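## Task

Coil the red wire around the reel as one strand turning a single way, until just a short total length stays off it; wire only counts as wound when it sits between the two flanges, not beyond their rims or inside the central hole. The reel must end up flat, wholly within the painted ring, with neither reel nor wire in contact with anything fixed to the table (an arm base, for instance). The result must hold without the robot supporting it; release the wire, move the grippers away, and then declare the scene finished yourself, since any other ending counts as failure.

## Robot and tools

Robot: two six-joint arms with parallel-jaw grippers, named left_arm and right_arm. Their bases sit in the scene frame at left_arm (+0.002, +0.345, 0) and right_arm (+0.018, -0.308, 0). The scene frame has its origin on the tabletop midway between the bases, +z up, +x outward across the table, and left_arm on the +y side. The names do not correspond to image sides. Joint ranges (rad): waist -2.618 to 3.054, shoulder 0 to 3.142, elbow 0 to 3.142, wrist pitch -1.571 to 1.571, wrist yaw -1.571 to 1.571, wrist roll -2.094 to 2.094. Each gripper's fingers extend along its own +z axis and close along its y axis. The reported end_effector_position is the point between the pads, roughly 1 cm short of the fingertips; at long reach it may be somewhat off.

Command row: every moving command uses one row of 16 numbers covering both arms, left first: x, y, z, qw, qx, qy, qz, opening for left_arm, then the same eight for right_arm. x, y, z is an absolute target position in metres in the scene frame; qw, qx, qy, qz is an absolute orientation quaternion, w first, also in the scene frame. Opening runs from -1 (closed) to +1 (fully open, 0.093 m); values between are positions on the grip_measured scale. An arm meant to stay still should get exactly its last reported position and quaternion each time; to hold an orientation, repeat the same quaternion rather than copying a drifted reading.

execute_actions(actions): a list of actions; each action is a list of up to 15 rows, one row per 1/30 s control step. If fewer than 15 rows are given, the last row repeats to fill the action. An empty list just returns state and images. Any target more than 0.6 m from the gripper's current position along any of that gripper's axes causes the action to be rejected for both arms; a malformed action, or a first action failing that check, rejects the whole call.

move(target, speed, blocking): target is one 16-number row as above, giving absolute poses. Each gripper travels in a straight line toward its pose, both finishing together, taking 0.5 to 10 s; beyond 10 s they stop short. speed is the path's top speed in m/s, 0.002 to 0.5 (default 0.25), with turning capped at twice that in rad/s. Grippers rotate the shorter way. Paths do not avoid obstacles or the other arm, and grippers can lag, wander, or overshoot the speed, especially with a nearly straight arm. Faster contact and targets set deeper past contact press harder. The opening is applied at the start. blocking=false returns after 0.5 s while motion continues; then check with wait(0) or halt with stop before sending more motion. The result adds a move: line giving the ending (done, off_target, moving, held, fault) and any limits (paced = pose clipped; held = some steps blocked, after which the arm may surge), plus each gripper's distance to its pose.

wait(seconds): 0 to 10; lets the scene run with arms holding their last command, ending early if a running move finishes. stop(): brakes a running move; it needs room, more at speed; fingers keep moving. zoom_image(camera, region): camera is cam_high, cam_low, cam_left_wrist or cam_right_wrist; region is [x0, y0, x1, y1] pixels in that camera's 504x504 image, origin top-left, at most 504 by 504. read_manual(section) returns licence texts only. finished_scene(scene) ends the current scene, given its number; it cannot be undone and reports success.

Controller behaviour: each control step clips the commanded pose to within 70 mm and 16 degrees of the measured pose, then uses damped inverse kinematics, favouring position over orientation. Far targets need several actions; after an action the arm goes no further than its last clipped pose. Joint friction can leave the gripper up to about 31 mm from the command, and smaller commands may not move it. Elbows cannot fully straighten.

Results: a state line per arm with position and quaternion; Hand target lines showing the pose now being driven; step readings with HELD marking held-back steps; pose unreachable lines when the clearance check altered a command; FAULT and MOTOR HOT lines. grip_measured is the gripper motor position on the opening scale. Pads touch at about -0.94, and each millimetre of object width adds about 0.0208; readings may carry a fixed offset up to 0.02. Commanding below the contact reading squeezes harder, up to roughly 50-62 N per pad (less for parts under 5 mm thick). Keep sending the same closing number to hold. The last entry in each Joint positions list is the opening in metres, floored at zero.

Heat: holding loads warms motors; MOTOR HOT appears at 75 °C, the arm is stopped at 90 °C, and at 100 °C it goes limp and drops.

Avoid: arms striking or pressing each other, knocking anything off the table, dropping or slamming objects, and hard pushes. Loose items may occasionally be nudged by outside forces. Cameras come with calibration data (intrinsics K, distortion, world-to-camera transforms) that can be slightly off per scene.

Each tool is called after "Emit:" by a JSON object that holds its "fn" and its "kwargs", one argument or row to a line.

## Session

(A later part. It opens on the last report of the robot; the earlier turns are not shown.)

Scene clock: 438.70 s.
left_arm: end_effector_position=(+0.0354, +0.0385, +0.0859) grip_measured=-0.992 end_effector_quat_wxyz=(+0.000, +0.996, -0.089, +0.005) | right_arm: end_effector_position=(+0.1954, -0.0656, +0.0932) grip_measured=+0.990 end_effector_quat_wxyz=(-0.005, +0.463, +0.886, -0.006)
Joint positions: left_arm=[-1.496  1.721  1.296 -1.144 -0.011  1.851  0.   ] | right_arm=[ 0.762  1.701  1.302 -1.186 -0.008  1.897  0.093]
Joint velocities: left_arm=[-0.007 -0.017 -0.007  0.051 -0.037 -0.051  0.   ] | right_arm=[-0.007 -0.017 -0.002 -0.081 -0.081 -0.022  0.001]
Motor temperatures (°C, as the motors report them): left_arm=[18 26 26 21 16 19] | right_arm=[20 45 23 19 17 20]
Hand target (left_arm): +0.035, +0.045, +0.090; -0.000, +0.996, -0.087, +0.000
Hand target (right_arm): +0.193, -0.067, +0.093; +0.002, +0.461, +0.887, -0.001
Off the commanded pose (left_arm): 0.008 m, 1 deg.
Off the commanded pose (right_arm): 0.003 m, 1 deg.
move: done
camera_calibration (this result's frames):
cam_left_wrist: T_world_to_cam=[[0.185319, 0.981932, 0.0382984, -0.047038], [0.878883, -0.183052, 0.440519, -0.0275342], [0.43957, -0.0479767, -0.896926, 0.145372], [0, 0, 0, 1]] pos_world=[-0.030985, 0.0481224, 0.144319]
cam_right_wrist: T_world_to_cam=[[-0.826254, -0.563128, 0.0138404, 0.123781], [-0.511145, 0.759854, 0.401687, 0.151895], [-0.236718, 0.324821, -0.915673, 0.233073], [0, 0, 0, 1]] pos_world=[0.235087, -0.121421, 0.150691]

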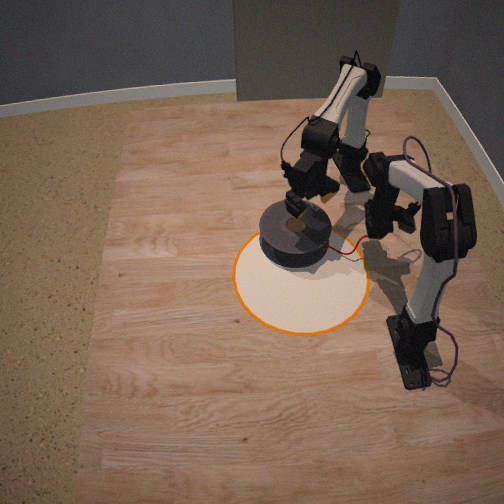

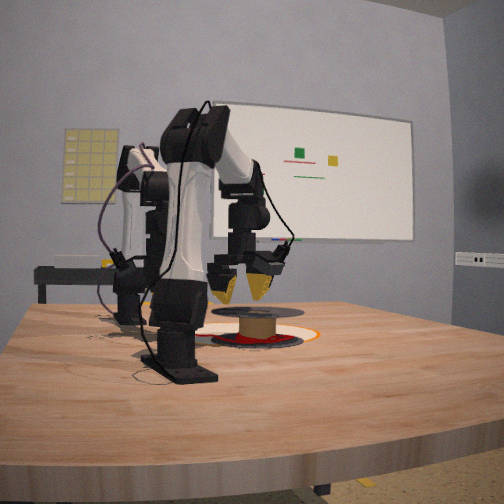

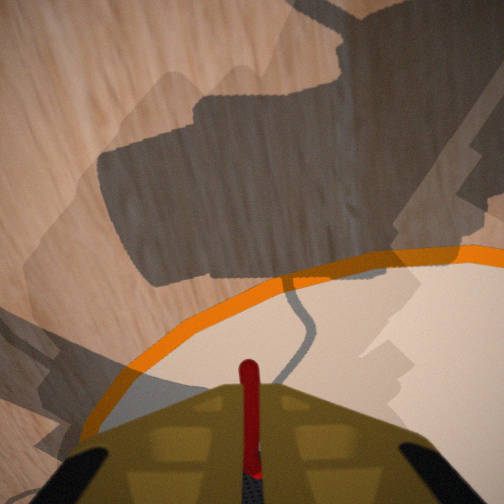

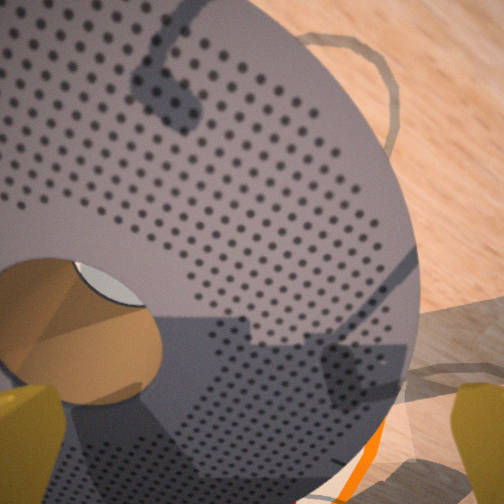

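Emit:
{"fn": "move", "kwargs": {
  "target": [0.035,0.045,0.09,0,0.996,-0.087,0,-1,0.185,-0.066,0.052,0,0.4617,0.887,0,1],
  "speed": 0.15
}}

Emit:
{"fn": "move", "kwargs": {
  "target": [0.035,0.045,0.09,0,0.996,-0.087,0,-1,0.185,-0.066,0.052,0,0.4617,0.887,0,0.42],
  "speed": 0.15
}}

Scene clock: 440.27 s.
left_arm: end_effector_position=(+0.0354, +0.0385, +0.0859) grip_measured=-0.992 end_effector_quat_wxyz=(+0.000, +0.996, -0.089, +0.005) | right_arm: end_effector_position=(+0.1872, -0.0655, +0.0568) grip_measured=+0.990 end_effector_quat_wxyz=(-0.004, +0.464, +0.886, +0.002)
Joint positions: left_arm=[-1.496  1.721  1.296 -1.144 -0.011  1.851  0.   ] | right_arm=[ 0.784  1.701  1.154 -1.021 -0.008  1.922  0.093]
Joint velocities: left_arm=[-0.012 -0.007 -0.012 -0.037 -0.007  0.051  0.   ] | right_arm=[ 0.002  0.002 -0.012  0.007 -0.051  0.007  0.001]
Motor temperatures (°C, as the motors report them): left_arm=[18 26 26 21 16 19] | right_arm=[20 45 23 19 17 20]
Hand target (left_arm): +0.035, +0.045, +0.090; -0.000, +0.996, -0.087, +0.000
Hand target (right_arm): +0.185, -0.067, +0.052; +0.001, +0.462, +0.887, -0.000
Off the commanded pose (left_arm): 0.008 m, 1 deg.
Off the commanded pose (right_arm): 0.005 m, 1 deg.
move: done
camera_calibration (this result's frames):
cam_left_wrist: T_world_to_cam=[[0.185319, 0.981932, 0.0382984, -0.047038], [0.878883, -0.183052, 0.440519, -0.0275342], [0.43957, -0.0479767, -0.896926, 0.145372], [0, 0, 0, 1]] pos_world=[-0.030985, 0.0481224, 0.144319]
cam_right_wrist: T_world_to_cam=[[-0.827386, -0.561632, -0.00119708, 0.118676], [-0.513602, 0.755764, 0.406244, 0.162169], [-0.227255, 0.336736, -0.913764, 0.19665], [0, 0, 0, 1]] pos_world=[0.226171, -0.122128, 0.113953]

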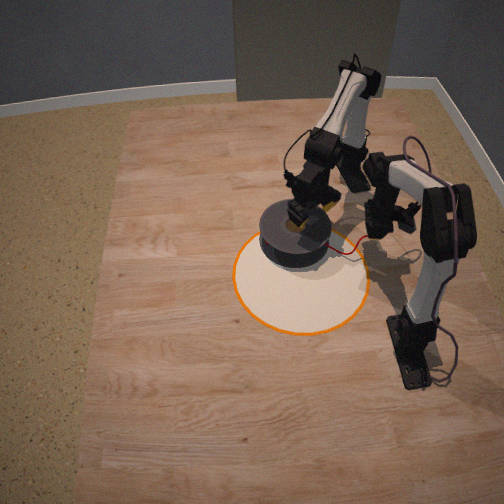

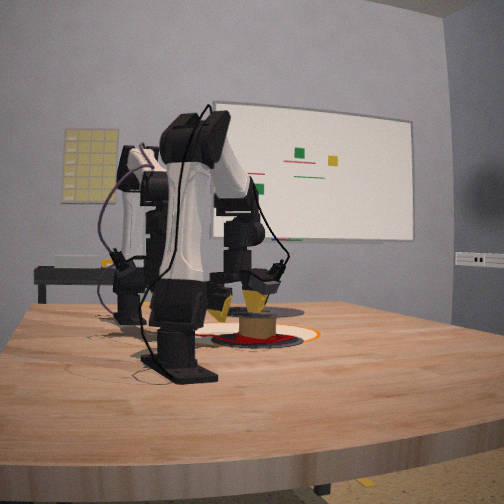

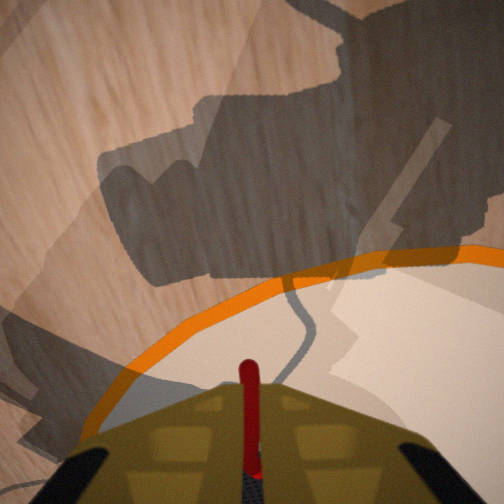

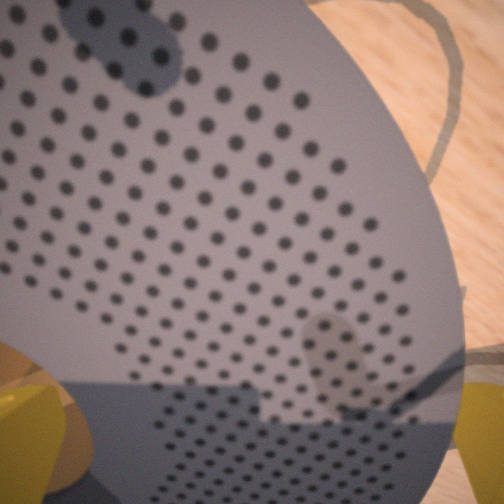

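Scene clock: 440.97 s.
left_arm: end_effector_position=(+0.0354, +0.0385, +0.0859) grip_measured=-0.992 end_effector_quat_wxyz=(+0.000, +0.996, -0.089, +0.005) | right_arm: end_effector_position=(+0.1875, -0.0652, +0.0568) grip_measured=+0.450 end_effector_quat_wxyz=(-0.003, +0.464, +0.886, +0.003)
Joint positions: left_arm=[-1.496  1.721  1.296 -1.144 -0.011  1.851  0.   ] | right_arm=[ 0.784  1.701  1.154 -1.019 -0.008  1.923  0.067]
Joint velocities: left_arm=[ 0.017 -0.012 -0.027  0.022 -0.037 -0.007  0.   ] | right_arm=[ 0.002  0.002 -0.007  0.007  0.007  0.022 -0.001]
Motor temperatures (°C, as the motors report them): left_arm=[18 26 26 21 16 19] | right_arm=[20 44 23 19 17 20]
Hand target (left_arm): +0.035, +0.045, +0.090; -0.000, +0.996, -0.087, +0.000
Hand target (right_arm): +0.185, -0.066, +0.052; +0.000, +0.462, +0.887, -0.000
Off the commanded pose (left_arm): 0.008 m, 1 deg.
Off the commanded pose (right_arm): 0.005 m, 1 deg.
move: done
camera_calibration (this result's frames):
cam_left_wrist: T_world_to_cam=[[0.185319, 0.981932, 0.0382984, -0.047038], [0.878883, -0.183052, 0.440519, -0.0275342], [0.43957, -0.0479767, -0.896926, 0.145372], [0, 0, 0, 1]] pos_world=[-0.030985, 0.0481224, 0.144319]
cam_right_wrist: T_world_to_cam=[[-0.827812, -0.560996, -0.00310934, 0.119361], [-0.513595, 0.755613, 0.406534, 0.162046], [-0.225715, 0.338131, -0.91363, 0.196403], [0, 0, 0, 1]] pos_world=[0.226366, -0.121893, 0.113934]

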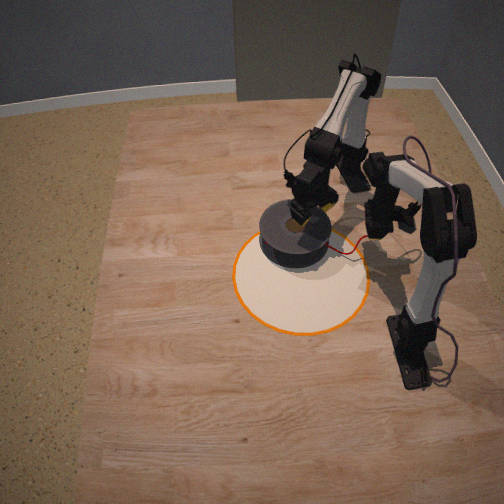

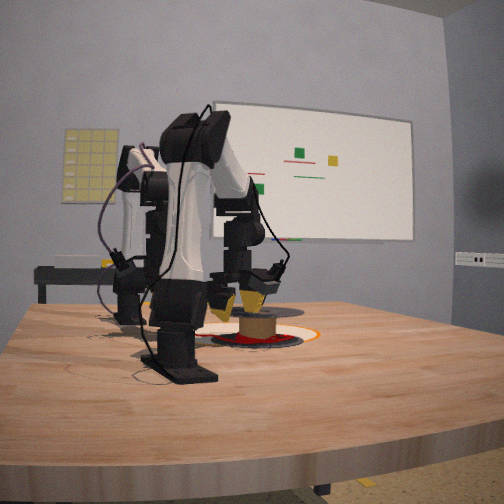

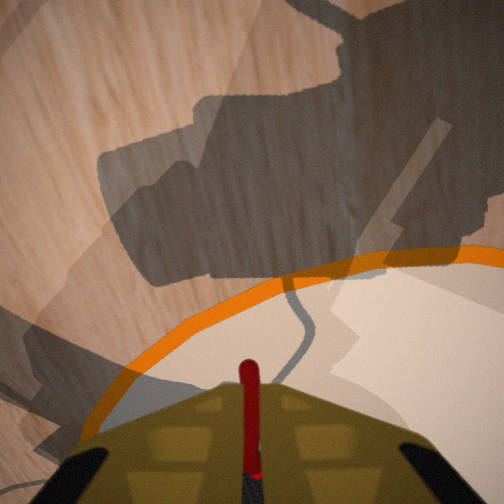

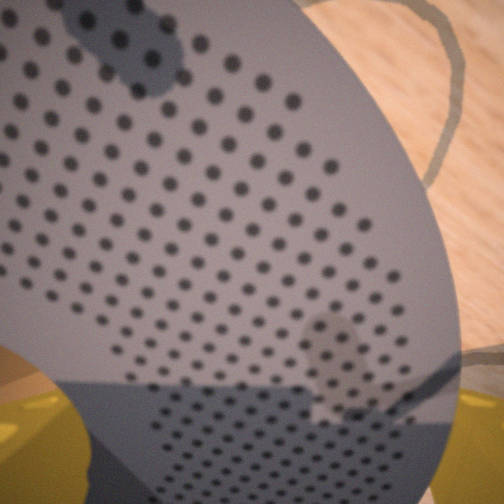

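Emit:
{"fn": "move", "kwargs": {
  "target": [0.035,0.045,0.085,0,0.996,-0.087,0,-1,0.229,-0.091,0.054,0,0.0872,0.9962,0,0.42],
  "speed": 0.22
}}

Emit:
{"fn": "zoom_image", "kwargs": {
  "camera": "cam_high",
  "region": [230,180,410,310]
}}

Emit:
{"fn": "zoom_image", "kwargs": {
  "camera": "cam_low",
  "region": [100,260,340,380]
}}

Scene clock: 443.83 s.
left_arm: end_effector_position=(+0.0350, +0.0423, +0.0826) grip_measured=-0.992 end_effector_quat_wxyz=(-0.006, +0.996, -0.089, +0.004) | right_arm: end_effector_position=(+0.2232, -0.0904, +0.0567) grip_measured=+0.451 end_effector_quat_wxyz=(-0.002, +0.090, +0.996, +0.008)
Joint positions: left_arm=[-1.496  1.721  1.283 -1.144 -0.011  1.851  0.   ] | right_arm=[ 0.635  1.707  1.161 -1.015 -0.012  0.989  0.067]
Joint velocities: left_arm=[-0.002 -0.017  0.007  0.007 -0.022 -0.051  0.   ] | right_arm=[ 0.002 -0.002 -0.002  0.037 -0.037 -0.081 -0.   ]
Motor temperatures (°C, as the motors report them): left_arm=[18 26 26 21 16 19] | right_arm=[20 44 23 19 17 20]
Hand target (left_arm): +0.035, +0.045, +0.085; -0.000, +0.996, -0.087, +0.000
Hand target (right_arm): +0.228, -0.090, +0.054; -0.002, +0.087, +0.996, +0.002
Off the commanded pose (left_arm): 0.004 m, 1 deg.
Off the commanded pose (right_arm): 0.006 m, 1 deg.
move: done
camera_calibration (this result's frames):
cam_left_wrist: T_world_to_cam=[[0.18538, 0.981338, 0.0510847, -0.0516713], [0.879479, -0.188879, 0.436853, -0.024456], [0.438349, -0.0360557, -0.898081, 0.142328], [0, 0, 0, 1]] pos_world=[-0.0313023, 0.0512196, 0.141146]
cam_right_wrist: T_world_to_cam=[[-0.189696, -0.981714, -0.0159011, -0.0449429], [-0.899606, 0.167296, 0.403388, 0.232622], [-0.393351, 0.0908257, -0.914891, 0.227989], [0, 0, 0, 1]] pos_world=[0.290422, -0.103745, 0.114034]

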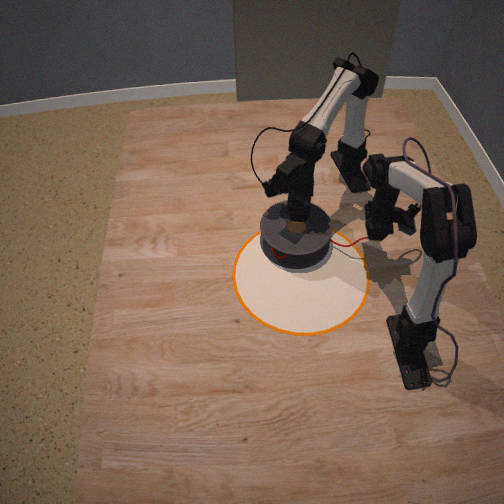

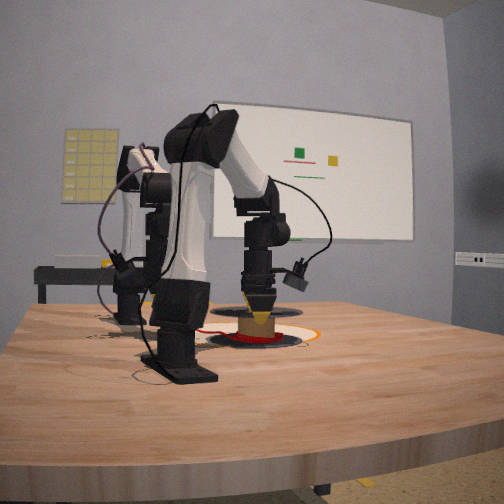

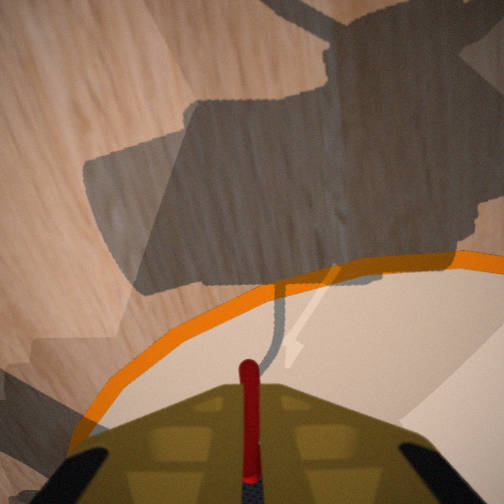

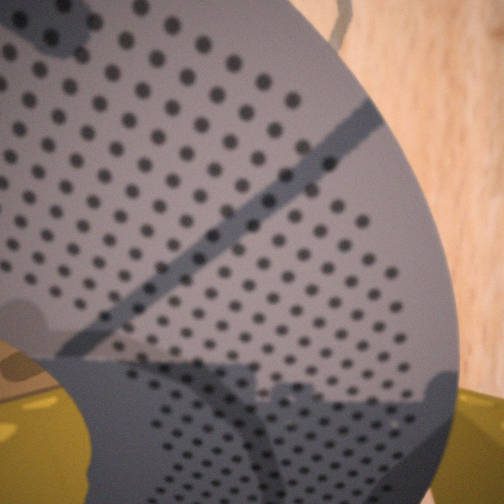

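Region (230, 180, 410, 310) of cam_high's 504x504 image, scaled by 2.800, with more detail than that image has.

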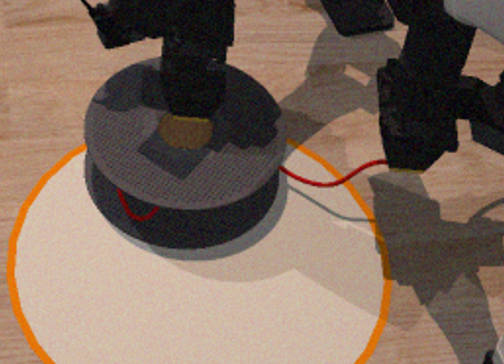

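Region (100, 260, 340, 380) of cam_low's 504x504 image, scaled by 2.100, with more detail than that image has.

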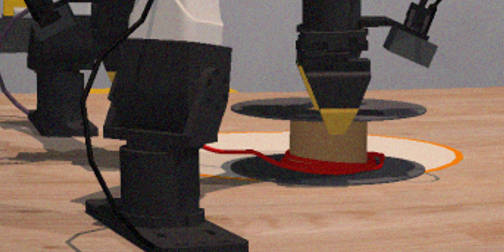

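Emit:
{"fn": "move", "kwargs": {
  "target": [0.045,0.043,0.082,0,0.996,-0.087,0,-1,0.272,-0.079,0.054,0,-0.301,0.954,0,0.42],
  "speed": 0.22
}}

Emit:
{"fn": "zoom_image", "kwargs": {
  "camera": "cam_high",
  "region": [230,180,410,310]
}}

Emit:
{"fn": "zoom_image", "kwargs": {
  "camera": "cam_low",
  "region": [100,260,340,380]
}}

Scene clock: 446.83 s.
left_arm: end_effector_position=(+0.0448, +0.0418, +0.0825) grip_measured=-0.992 end_effector_quat_wxyz=(-0.003, +0.996, -0.088, +0.005) | right_arm: end_effector_position=(+0.2636, -0.0728, +0.0566) grip_measured=+0.452 end_effector_quat_wxyz=(-0.001, -0.297, +0.955, +0.020)
Joint positions: left_arm=[-1.464  1.721  1.283 -1.137 -0.011  1.881  0.   ] | right_arm=[ 0.572  1.852  1.338 -1.042 -0.038  0.143  0.067]
Joint velocities: left_arm=[-0.002  0.002  0.007 -0.037 -0.022  0.037  0.   ] | right_arm=[ 0.007 -0.002 -0.022  0.022 -0.051 -0.081 -0.002]
Motor temperatures (°C, as the motors report them): left_arm=[18 27 26 21 16 19] | right_arm=[20 43 23 19 17 20]
Hand target (left_arm): +0.045, +0.043, +0.082; +0.000, +0.996, -0.087, +0.000
Hand target (right_arm): +0.272, -0.079, +0.053; -0.000, -0.301, +0.954, +0.002
Off the commanded pose (left_arm): 0.001 m, 1 deg.
Off the commanded pose (right_arm): 0.011 m, 2 deg.
move: off_target (right_arm)
camera_calibration (this result's frames):
cam_left_wrist: T_world_to_cam=[[0.183851, 0.98195, 0.0444158, -0.0523494], [0.879506, -0.184512, 0.438663, -0.0334952], [0.43894, -0.0415847, -0.897553, 0.138168], [0, 0, 0, 1]] pos_world=[-0.0215636, 0.0509699, 0.141031]
cam_right_wrist: T_world_to_cam=[[0.557861, -0.828938, -0.0406476, -0.204586], [-0.754942, -0.527189, 0.390043, 0.178129], [-0.34475, -0.186903, -0.919899, 0.209512], [0, 0, 0, 1]] pos_world=[0.320837, -0.0365227, 0.114936]

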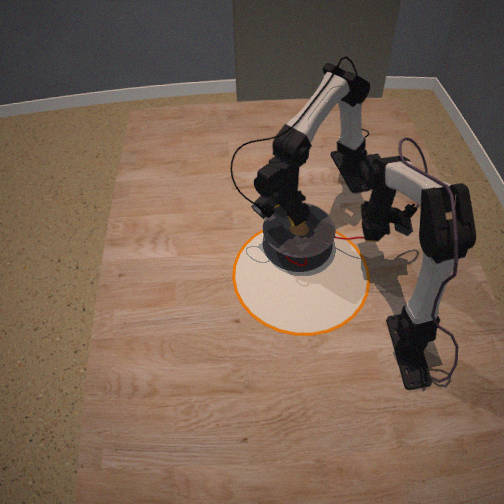

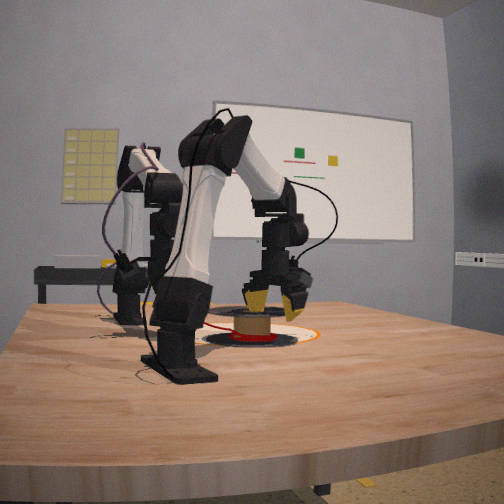

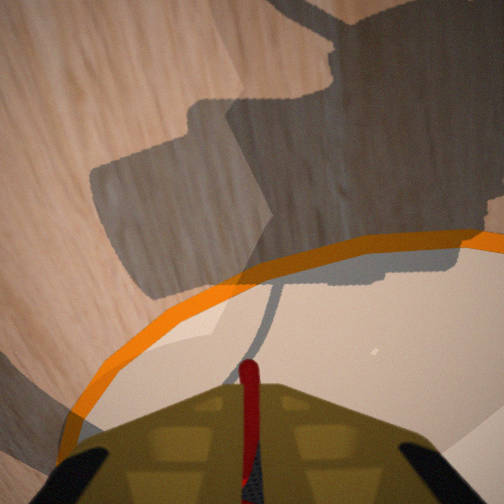

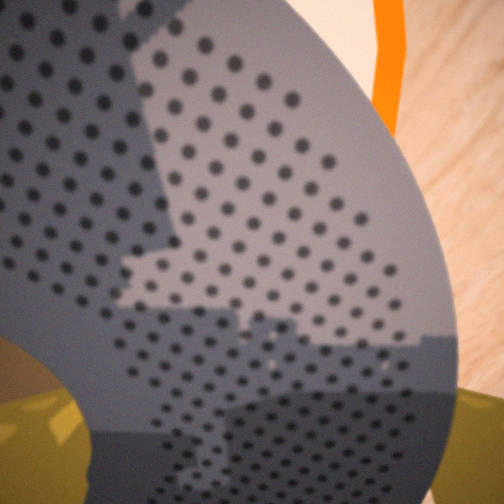

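Region (230, 180, 410, 310) of cam_high's 504x504 image, scaled by 2.800, with more detail than that image has.

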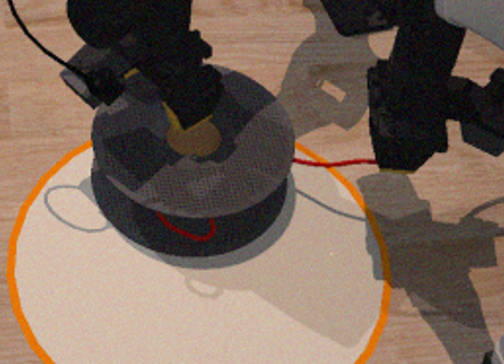

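Region (100, 260, 340, 380) of cam_low's 504x504 image, scaled by 2.100, with more detail than that image has.

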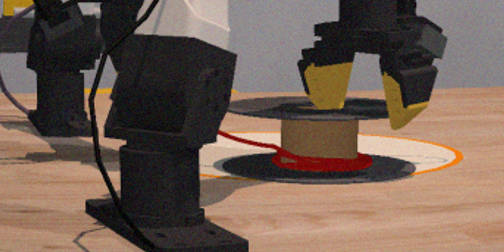

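Emit:
{"fn": "move", "kwargs": {
  "target": [0.085,0.028,0.068,0,0.996,-0.087,0,-1,0.297,-0.036,0.054,0,-0.643,0.766,0,0.42],
  "speed": 0.22
}}

Emit:
{"fn": "zoom_image", "kwargs": {
  "camera": "cam_high",
  "region": [230,180,410,310]
}}

Emit:
{"fn": "zoom_image", "kwargs": {
  "camera": "cam_low",
  "region": [100,260,340,380]
}}

Scene clock: 450.17 s.
left_arm: end_effector_position=(+0.0819, +0.0347, +0.0696) grip_measured=-0.992 end_effector_quat_wxyz=(-0.007, +0.996, -0.088, +0.003) | right_arm: end_effector_position=(+0.2860, -0.0383, +0.0568) grip_measured=+0.452 end_effector_quat_wxyz=(-0.012, -0.630, +0.776, +0.025)
Joint positions: left_arm=[-1.352  1.79   1.313 -1.105 -0.011  1.993  0.   ] | right_arm=[ 0.593  2.031  1.587 -1.146 -0.052 -0.598  0.067]
Joint velocities: left_arm=[-0.002 -0.002 -0.022  0.037 -0.007  0.007  0.   ] | right_arm=[-0.007  0.012  0.017  0.007 -0.095 -0.022  0.   ]
Motor temperatures (°C, as the motors report them): left_arm=[18 27 26 21 16 19] | right_arm=[20 42 24 19 17 20]
Hand target (left_arm): +0.084, +0.027, +0.068; +0.001, +0.996, -0.087, +0.000
Hand target (right_arm): +0.297, -0.036, +0.054; -0.000, -0.643, +0.766, +0.000
Off the commanded pose (left_arm): 0.008 m, 1 deg.
Off the commanded pose (right_arm): 0.012 m, 4 deg.
move: off_target (right_arm)
camera_calibration (this result's frames):
cam_left_wrist: T_world_to_cam=[[0.184334, 0.98149, 0.0519468, -0.0522142], [0.88049, -0.188389, 0.435024, -0.0614165], [0.436758, -0.0344509, -0.898919, 0.110022], [0, 0, 0, 1]] pos_world=[0.0156486, 0.0434679, 0.128331]
cam_right_wrist: T_world_to_cam=[[0.975027, -0.215178, -0.0549607, -0.28336], [-0.178042, -0.905273, 0.385722, 0.0339417], [-0.132753, -0.366304, -0.920977, 0.156424], [0, 0, 0, 1]] pos_world=[0.303092, 0.0270524, 0.115397]

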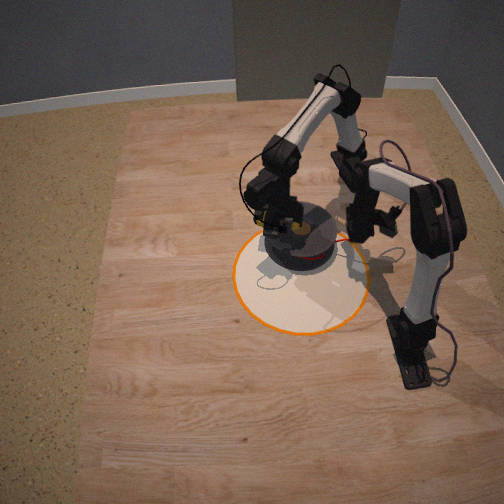

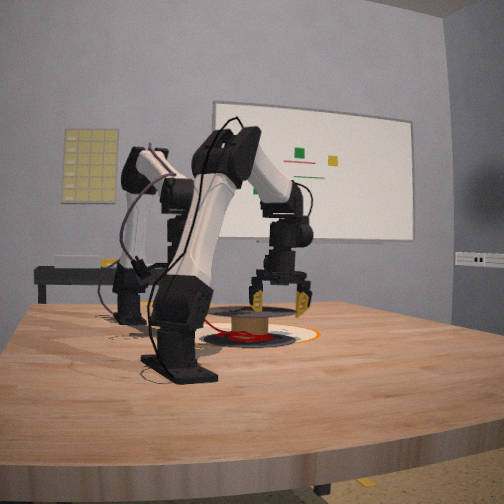

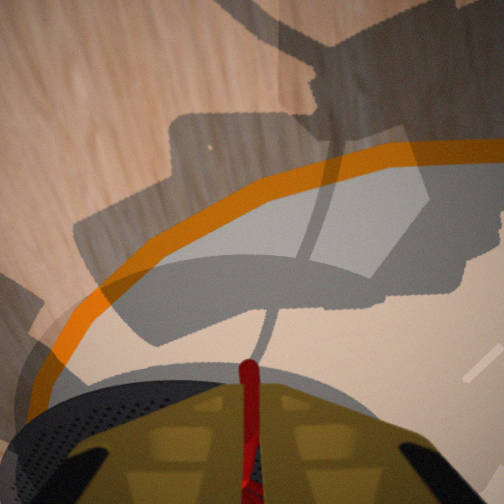

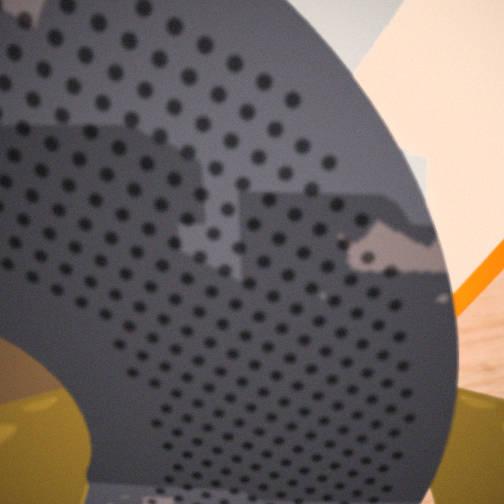

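Region (230, 180, 410, 310) of cam_high's 504x504 image, scaled by 2.800, with more detail than that image has.

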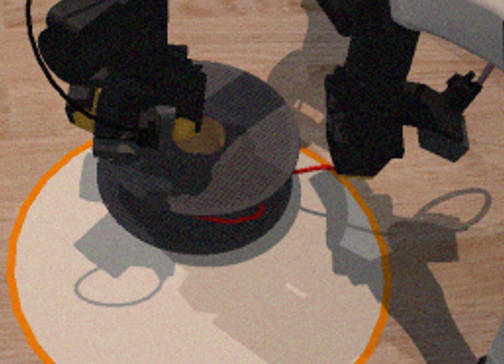

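Region (100, 260, 340, 380) of cam_low's 504x504 image, scaled by 2.100, with more detail than that image has.

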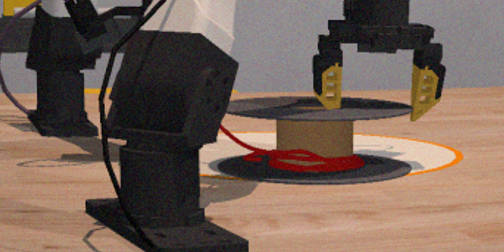

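Emit:
{"fn": "move", "kwargs": {
  "target": [0.117,0.02,0.058,0,1,-0.02,0,-1,0.287,0.009,0.054,0,-0.887,0.462,0,0.42],
  "speed": 0.2
}}

Emit:
{"fn": "zoom_image", "kwargs": {
  "camera": "cam_high",
  "region": [230,180,410,310]
}}

Emit:
{"fn": "zoom_image", "kwargs": {
  "camera": "cam_low",
  "region": [100,260,340,380]
}}

Scene clock: 457.00 s.
left_arm: end_effector_position=(+0.1102, +0.0200, +0.0619) grip_measured=-0.992 end_effector_quat_wxyz=(+0.006, +0.999, -0.032, -0.001) | right_arm: end_effector_position=(+0.2760, -0.0005, +0.0582) grip_measured=+0.452 end_effector_quat_wxyz=(+0.016, +0.875, -0.484, -0.019)
Joint positions: left_arm=[-1.274  1.859  1.369 -1.07   0.005  1.958  0.   ] | right_arm=[ 0.687  2.134  1.749 -1.225 -0.031 -1.27   0.067]
Joint velocities: left_arm=[-0.017 -0.007 -0.017 -0.007 -0.037 -0.037  0.   ] | right_arm=[ 0.002  0.017 -0.007 -0.066 -0.007 -0.037 -0.   ]
Motor temperatures (°C, as the motors report them): left_arm=[18 26 26 20 16 19] | right_arm=[20 42 24 19 18 20]
Hand target (left_arm): +0.116, +0.019, +0.058; +0.001, +1.000, -0.020, +0.000
Hand target (right_arm): +0.287, +0.008, +0.054; +0.002, +0.887, -0.463, +0.002
Off the commanded pose (left_arm): 0.008 m, 2 deg.
Off the commanded pose (right_arm): 0.015 m, 4 deg.
move: off_target (right_arm)
camera_calibration (this result's frames):
cam_left_wrist: T_world_to_cam=[[0.0721002, 0.997079, 0.0251859, -0.0288919], [0.899488, -0.0759125, 0.430301, -0.0898205], [0.430956, -0.00837042, -0.902334, 0.0905228], [0, 0, 0, 1]] pos_world=[0.0438642, 0.0227467, 0.121059]
cam_right_wrist: T_world_to_cam=[[0.851815, 0.521666, -0.047699, -0.231511], [0.498099, -0.778397, 0.382094, -0.120523], [0.162196, -0.349232, -0.922892, 0.0889591], [0, 0, 0, 1]] pos_world=[0.242808, 0.0580241, 0.117108]

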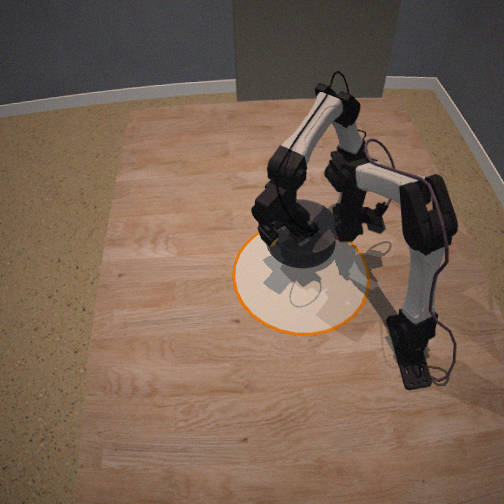

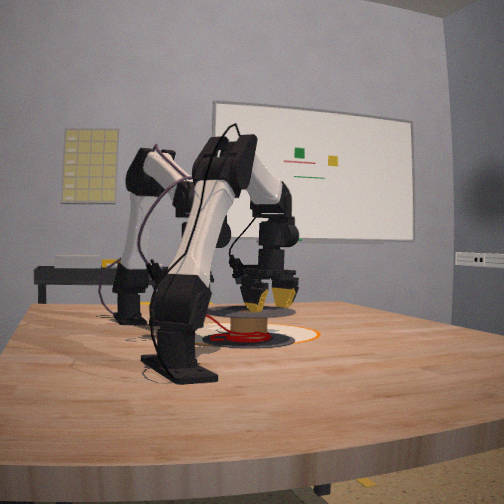

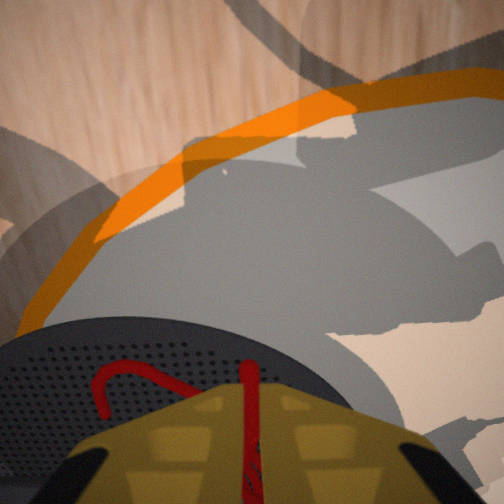

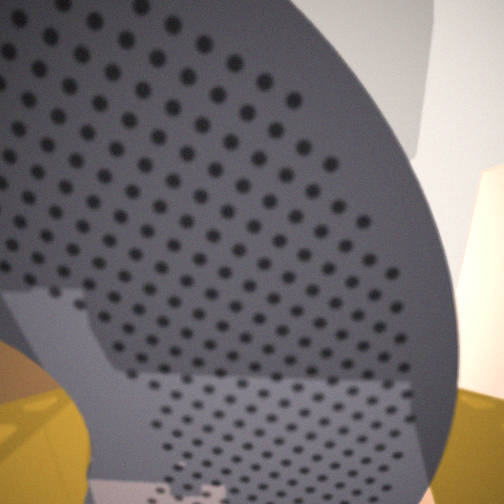

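Region (230, 180, 410, 310) of cam_high's 504x504 image, scaled by 2.800, with more detail than that image has.

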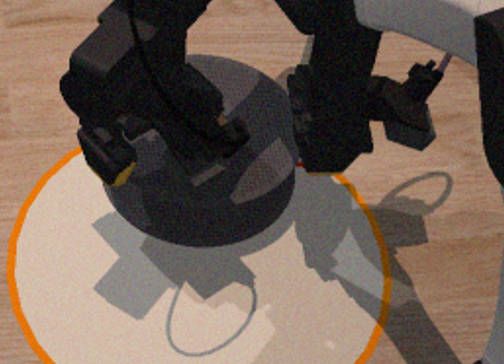

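Region (100, 260, 340, 380) of cam_low's 504x504 image, scaled by 2.100, with more detail than that image has.

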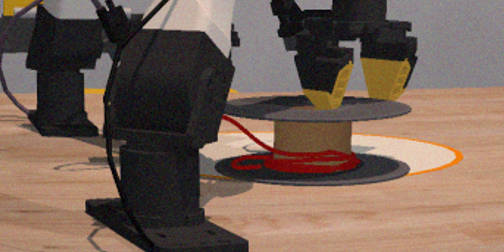

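Emit:
{"fn": "move", "kwargs": {
  "target": [0.110,0.022,0.058,0,1,-0.02,0,-1,0.278,0.0,0.098,0,-0.875,0.484,0,1],
  "speed": 0.2
}}

Emit:
{"fn": "move", "kwargs": {
  "target": [0.110,0.022,0.058,0,1,-0.02,0,-1,0.257,-0.085,0.094,0,-0.301,0.954,0,1],
  "speed": 0.4
}}

Scene clock: 465.53 s.
left_arm: end_effector_position=(+0.1102, +0.0197, +0.0619) grip_measured=-0.992 end_effector_quat_wxyz=(+0.007, +1.000, -0.023, -0.001) | right_arm: end_effector_position=(+0.2797, -0.0012, +0.0906) grip_measured=+0.990 end_effector_quat_wxyz=(+0.003, +0.874, -0.486, -0.007)
Joint positions: left_arm=[-1.274  1.859  1.369 -1.069  0.006  1.94   0.   ] | right_arm=[ 0.687  2.098  1.823 -1.304 -0.012 -1.266  0.093]
Joint velocities: left_arm=[-0.002  0.002 -0.022  0.051 -0.022 -0.007  0.   ] | right_arm=[-0.002 -0.007 -0.002 -0.037  0.007 -0.095 -0.   ]
Motor temperatures (°C, as the motors report them): left_arm=[18 27 27 20 16 19] | right_arm=[20 42 24 19 18 20]
Hand target (left_arm): +0.110, +0.022, +0.058; +0.000, +1.000, -0.020, +0.000
Hand target (right_arm): +0.278, +0.001, +0.098; +0.000, +0.875, -0.484, +0.000
Off the commanded pose (left_arm): 0.004 m, 1 deg.
Off the commanded pose (right_arm): 0.008 m, 1 deg.
move: done
camera_calibration (this result's frames):
cam_left_wrist: T_world_to_cam=[[0.0542239, 0.99824, 0.0239964, -0.02659], [0.900797, -0.0592716, 0.430176, -0.0903334], [0.430842, -0.00170994, -0.902426, 0.0903987], [0, 0, 0, 1]] pos_world=[0.0438663, 0.0213435, 0.121075]
cam_right_wrist: T_world_to_cam=[[0.854807, 0.518796, -0.0125023, -0.236762], [0.481795, -0.784428, 0.390572, -0.131443], [0.19282, -0.339887, -0.920487, 0.109213], [0, 0, 0, 1]] pos_world=[0.244656, 0.0568442, 0.148907]

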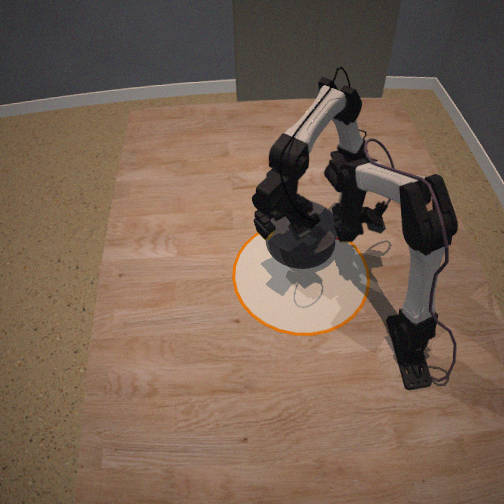

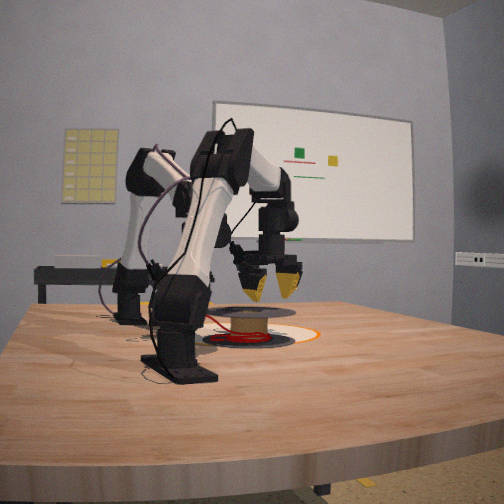

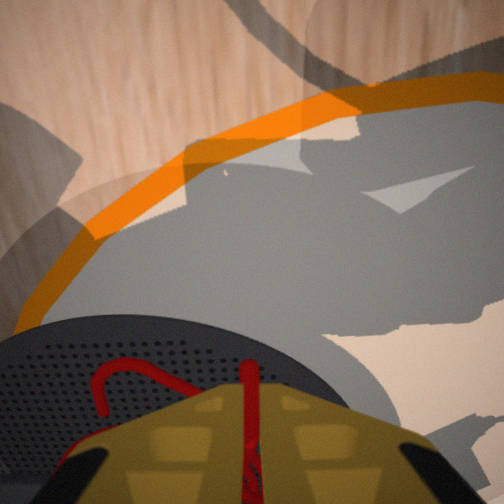

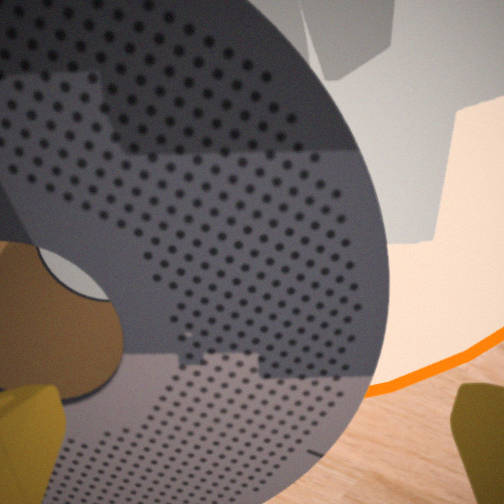

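Scene clock: 468.10 s.
left_arm: end_effector_position=(+0.1102, +0.0197, +0.0619) grip_measured=-0.992 end_effector_quat_wxyz=(+0.007, +1.000, -0.022, -0.001) | right_arm: end_effector_position=(+0.2553, -0.0803, +0.0953) grip_measured=+0.990 end_effector_quat_wxyz=(-0.008, -0.309, +0.951, +0.003)
Joint positions: left_arm=[-1.274  1.859  1.369 -1.069  0.006  1.939  0.   ] | right_arm=[ 0.586  1.805  1.435 -1.213 -0.012  0.132  0.093]
Joint velocities: left_arm=[ 0.002  0.022 -0.002 -0.022 -0.037  0.007  0.   ] | right_arm=[ 0.002 -0.012 -0.007 -0.007  0.007  0.051  0.   ]
Motor temperatures (°C, as the motors report them): left_arm=[18 27 26 20 16 19] | right_arm=[20 42 24 19 18 20]
Hand target (left_arm): +0.110, +0.022, +0.058; -0.000, +1.000, -0.020, +0.000
Hand target (right_arm): +0.257, -0.084, +0.095; -0.001, -0.301, +0.954, +0.002
Off the commanded pose (left_arm): 0.004 m, 1 deg.
Off the commanded pose (right_arm): 0.005 m, 1 deg.
move: done
camera_calibration (this result's frames):
cam_left_wrist: T_world_to_cam=[[0.0534625, 0.998281, 0.023997, -0.0265069], [0.900846, -0.0585849, 0.430167, -0.0903518], [0.430834, -0.00138018, -0.90243, 0.0903934], [0, 0, 0, 1]] pos_world=[0.0438657, 0.0212928, 0.121076]
cam_right_wrist: T_world_to_cam=[[0.578493, -0.815612, -0.011091, -0.211596], [-0.741021, -0.531173, 0.410784, 0.146955], [-0.340932, -0.229417, -0.911665, 0.235607], [0, 0, 0, 1]] pos_world=[0.311629, -0.0404701, 0.152081]

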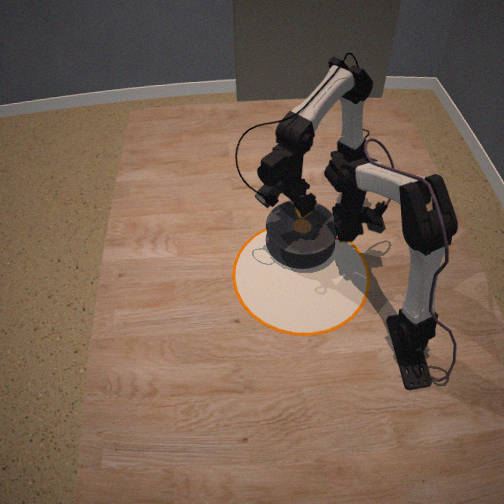

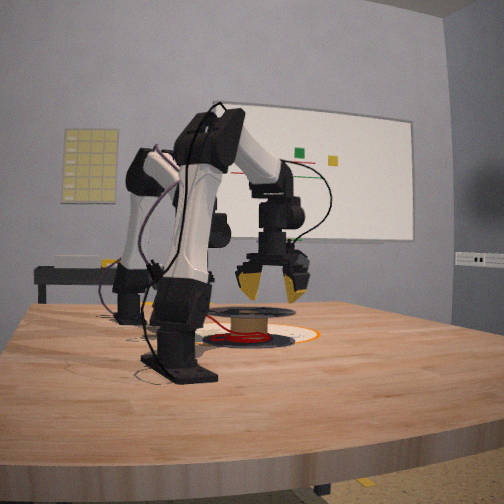

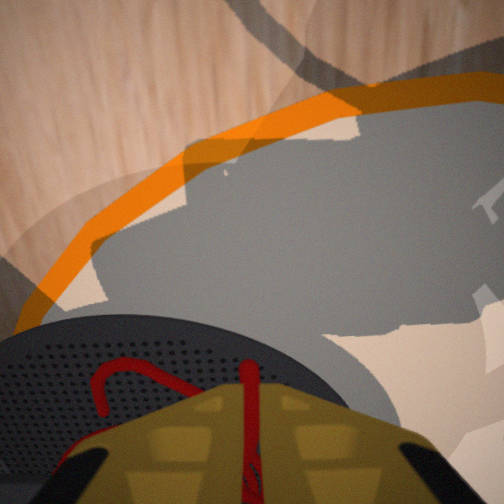

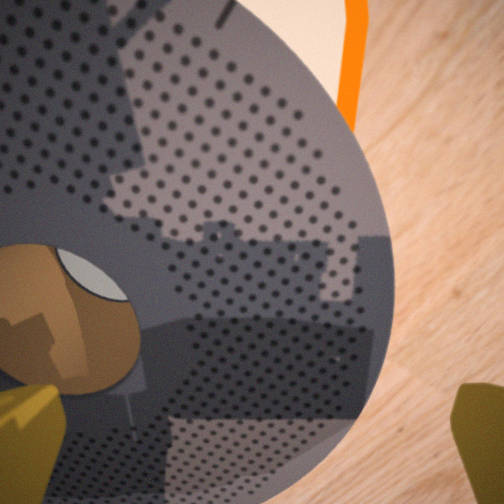

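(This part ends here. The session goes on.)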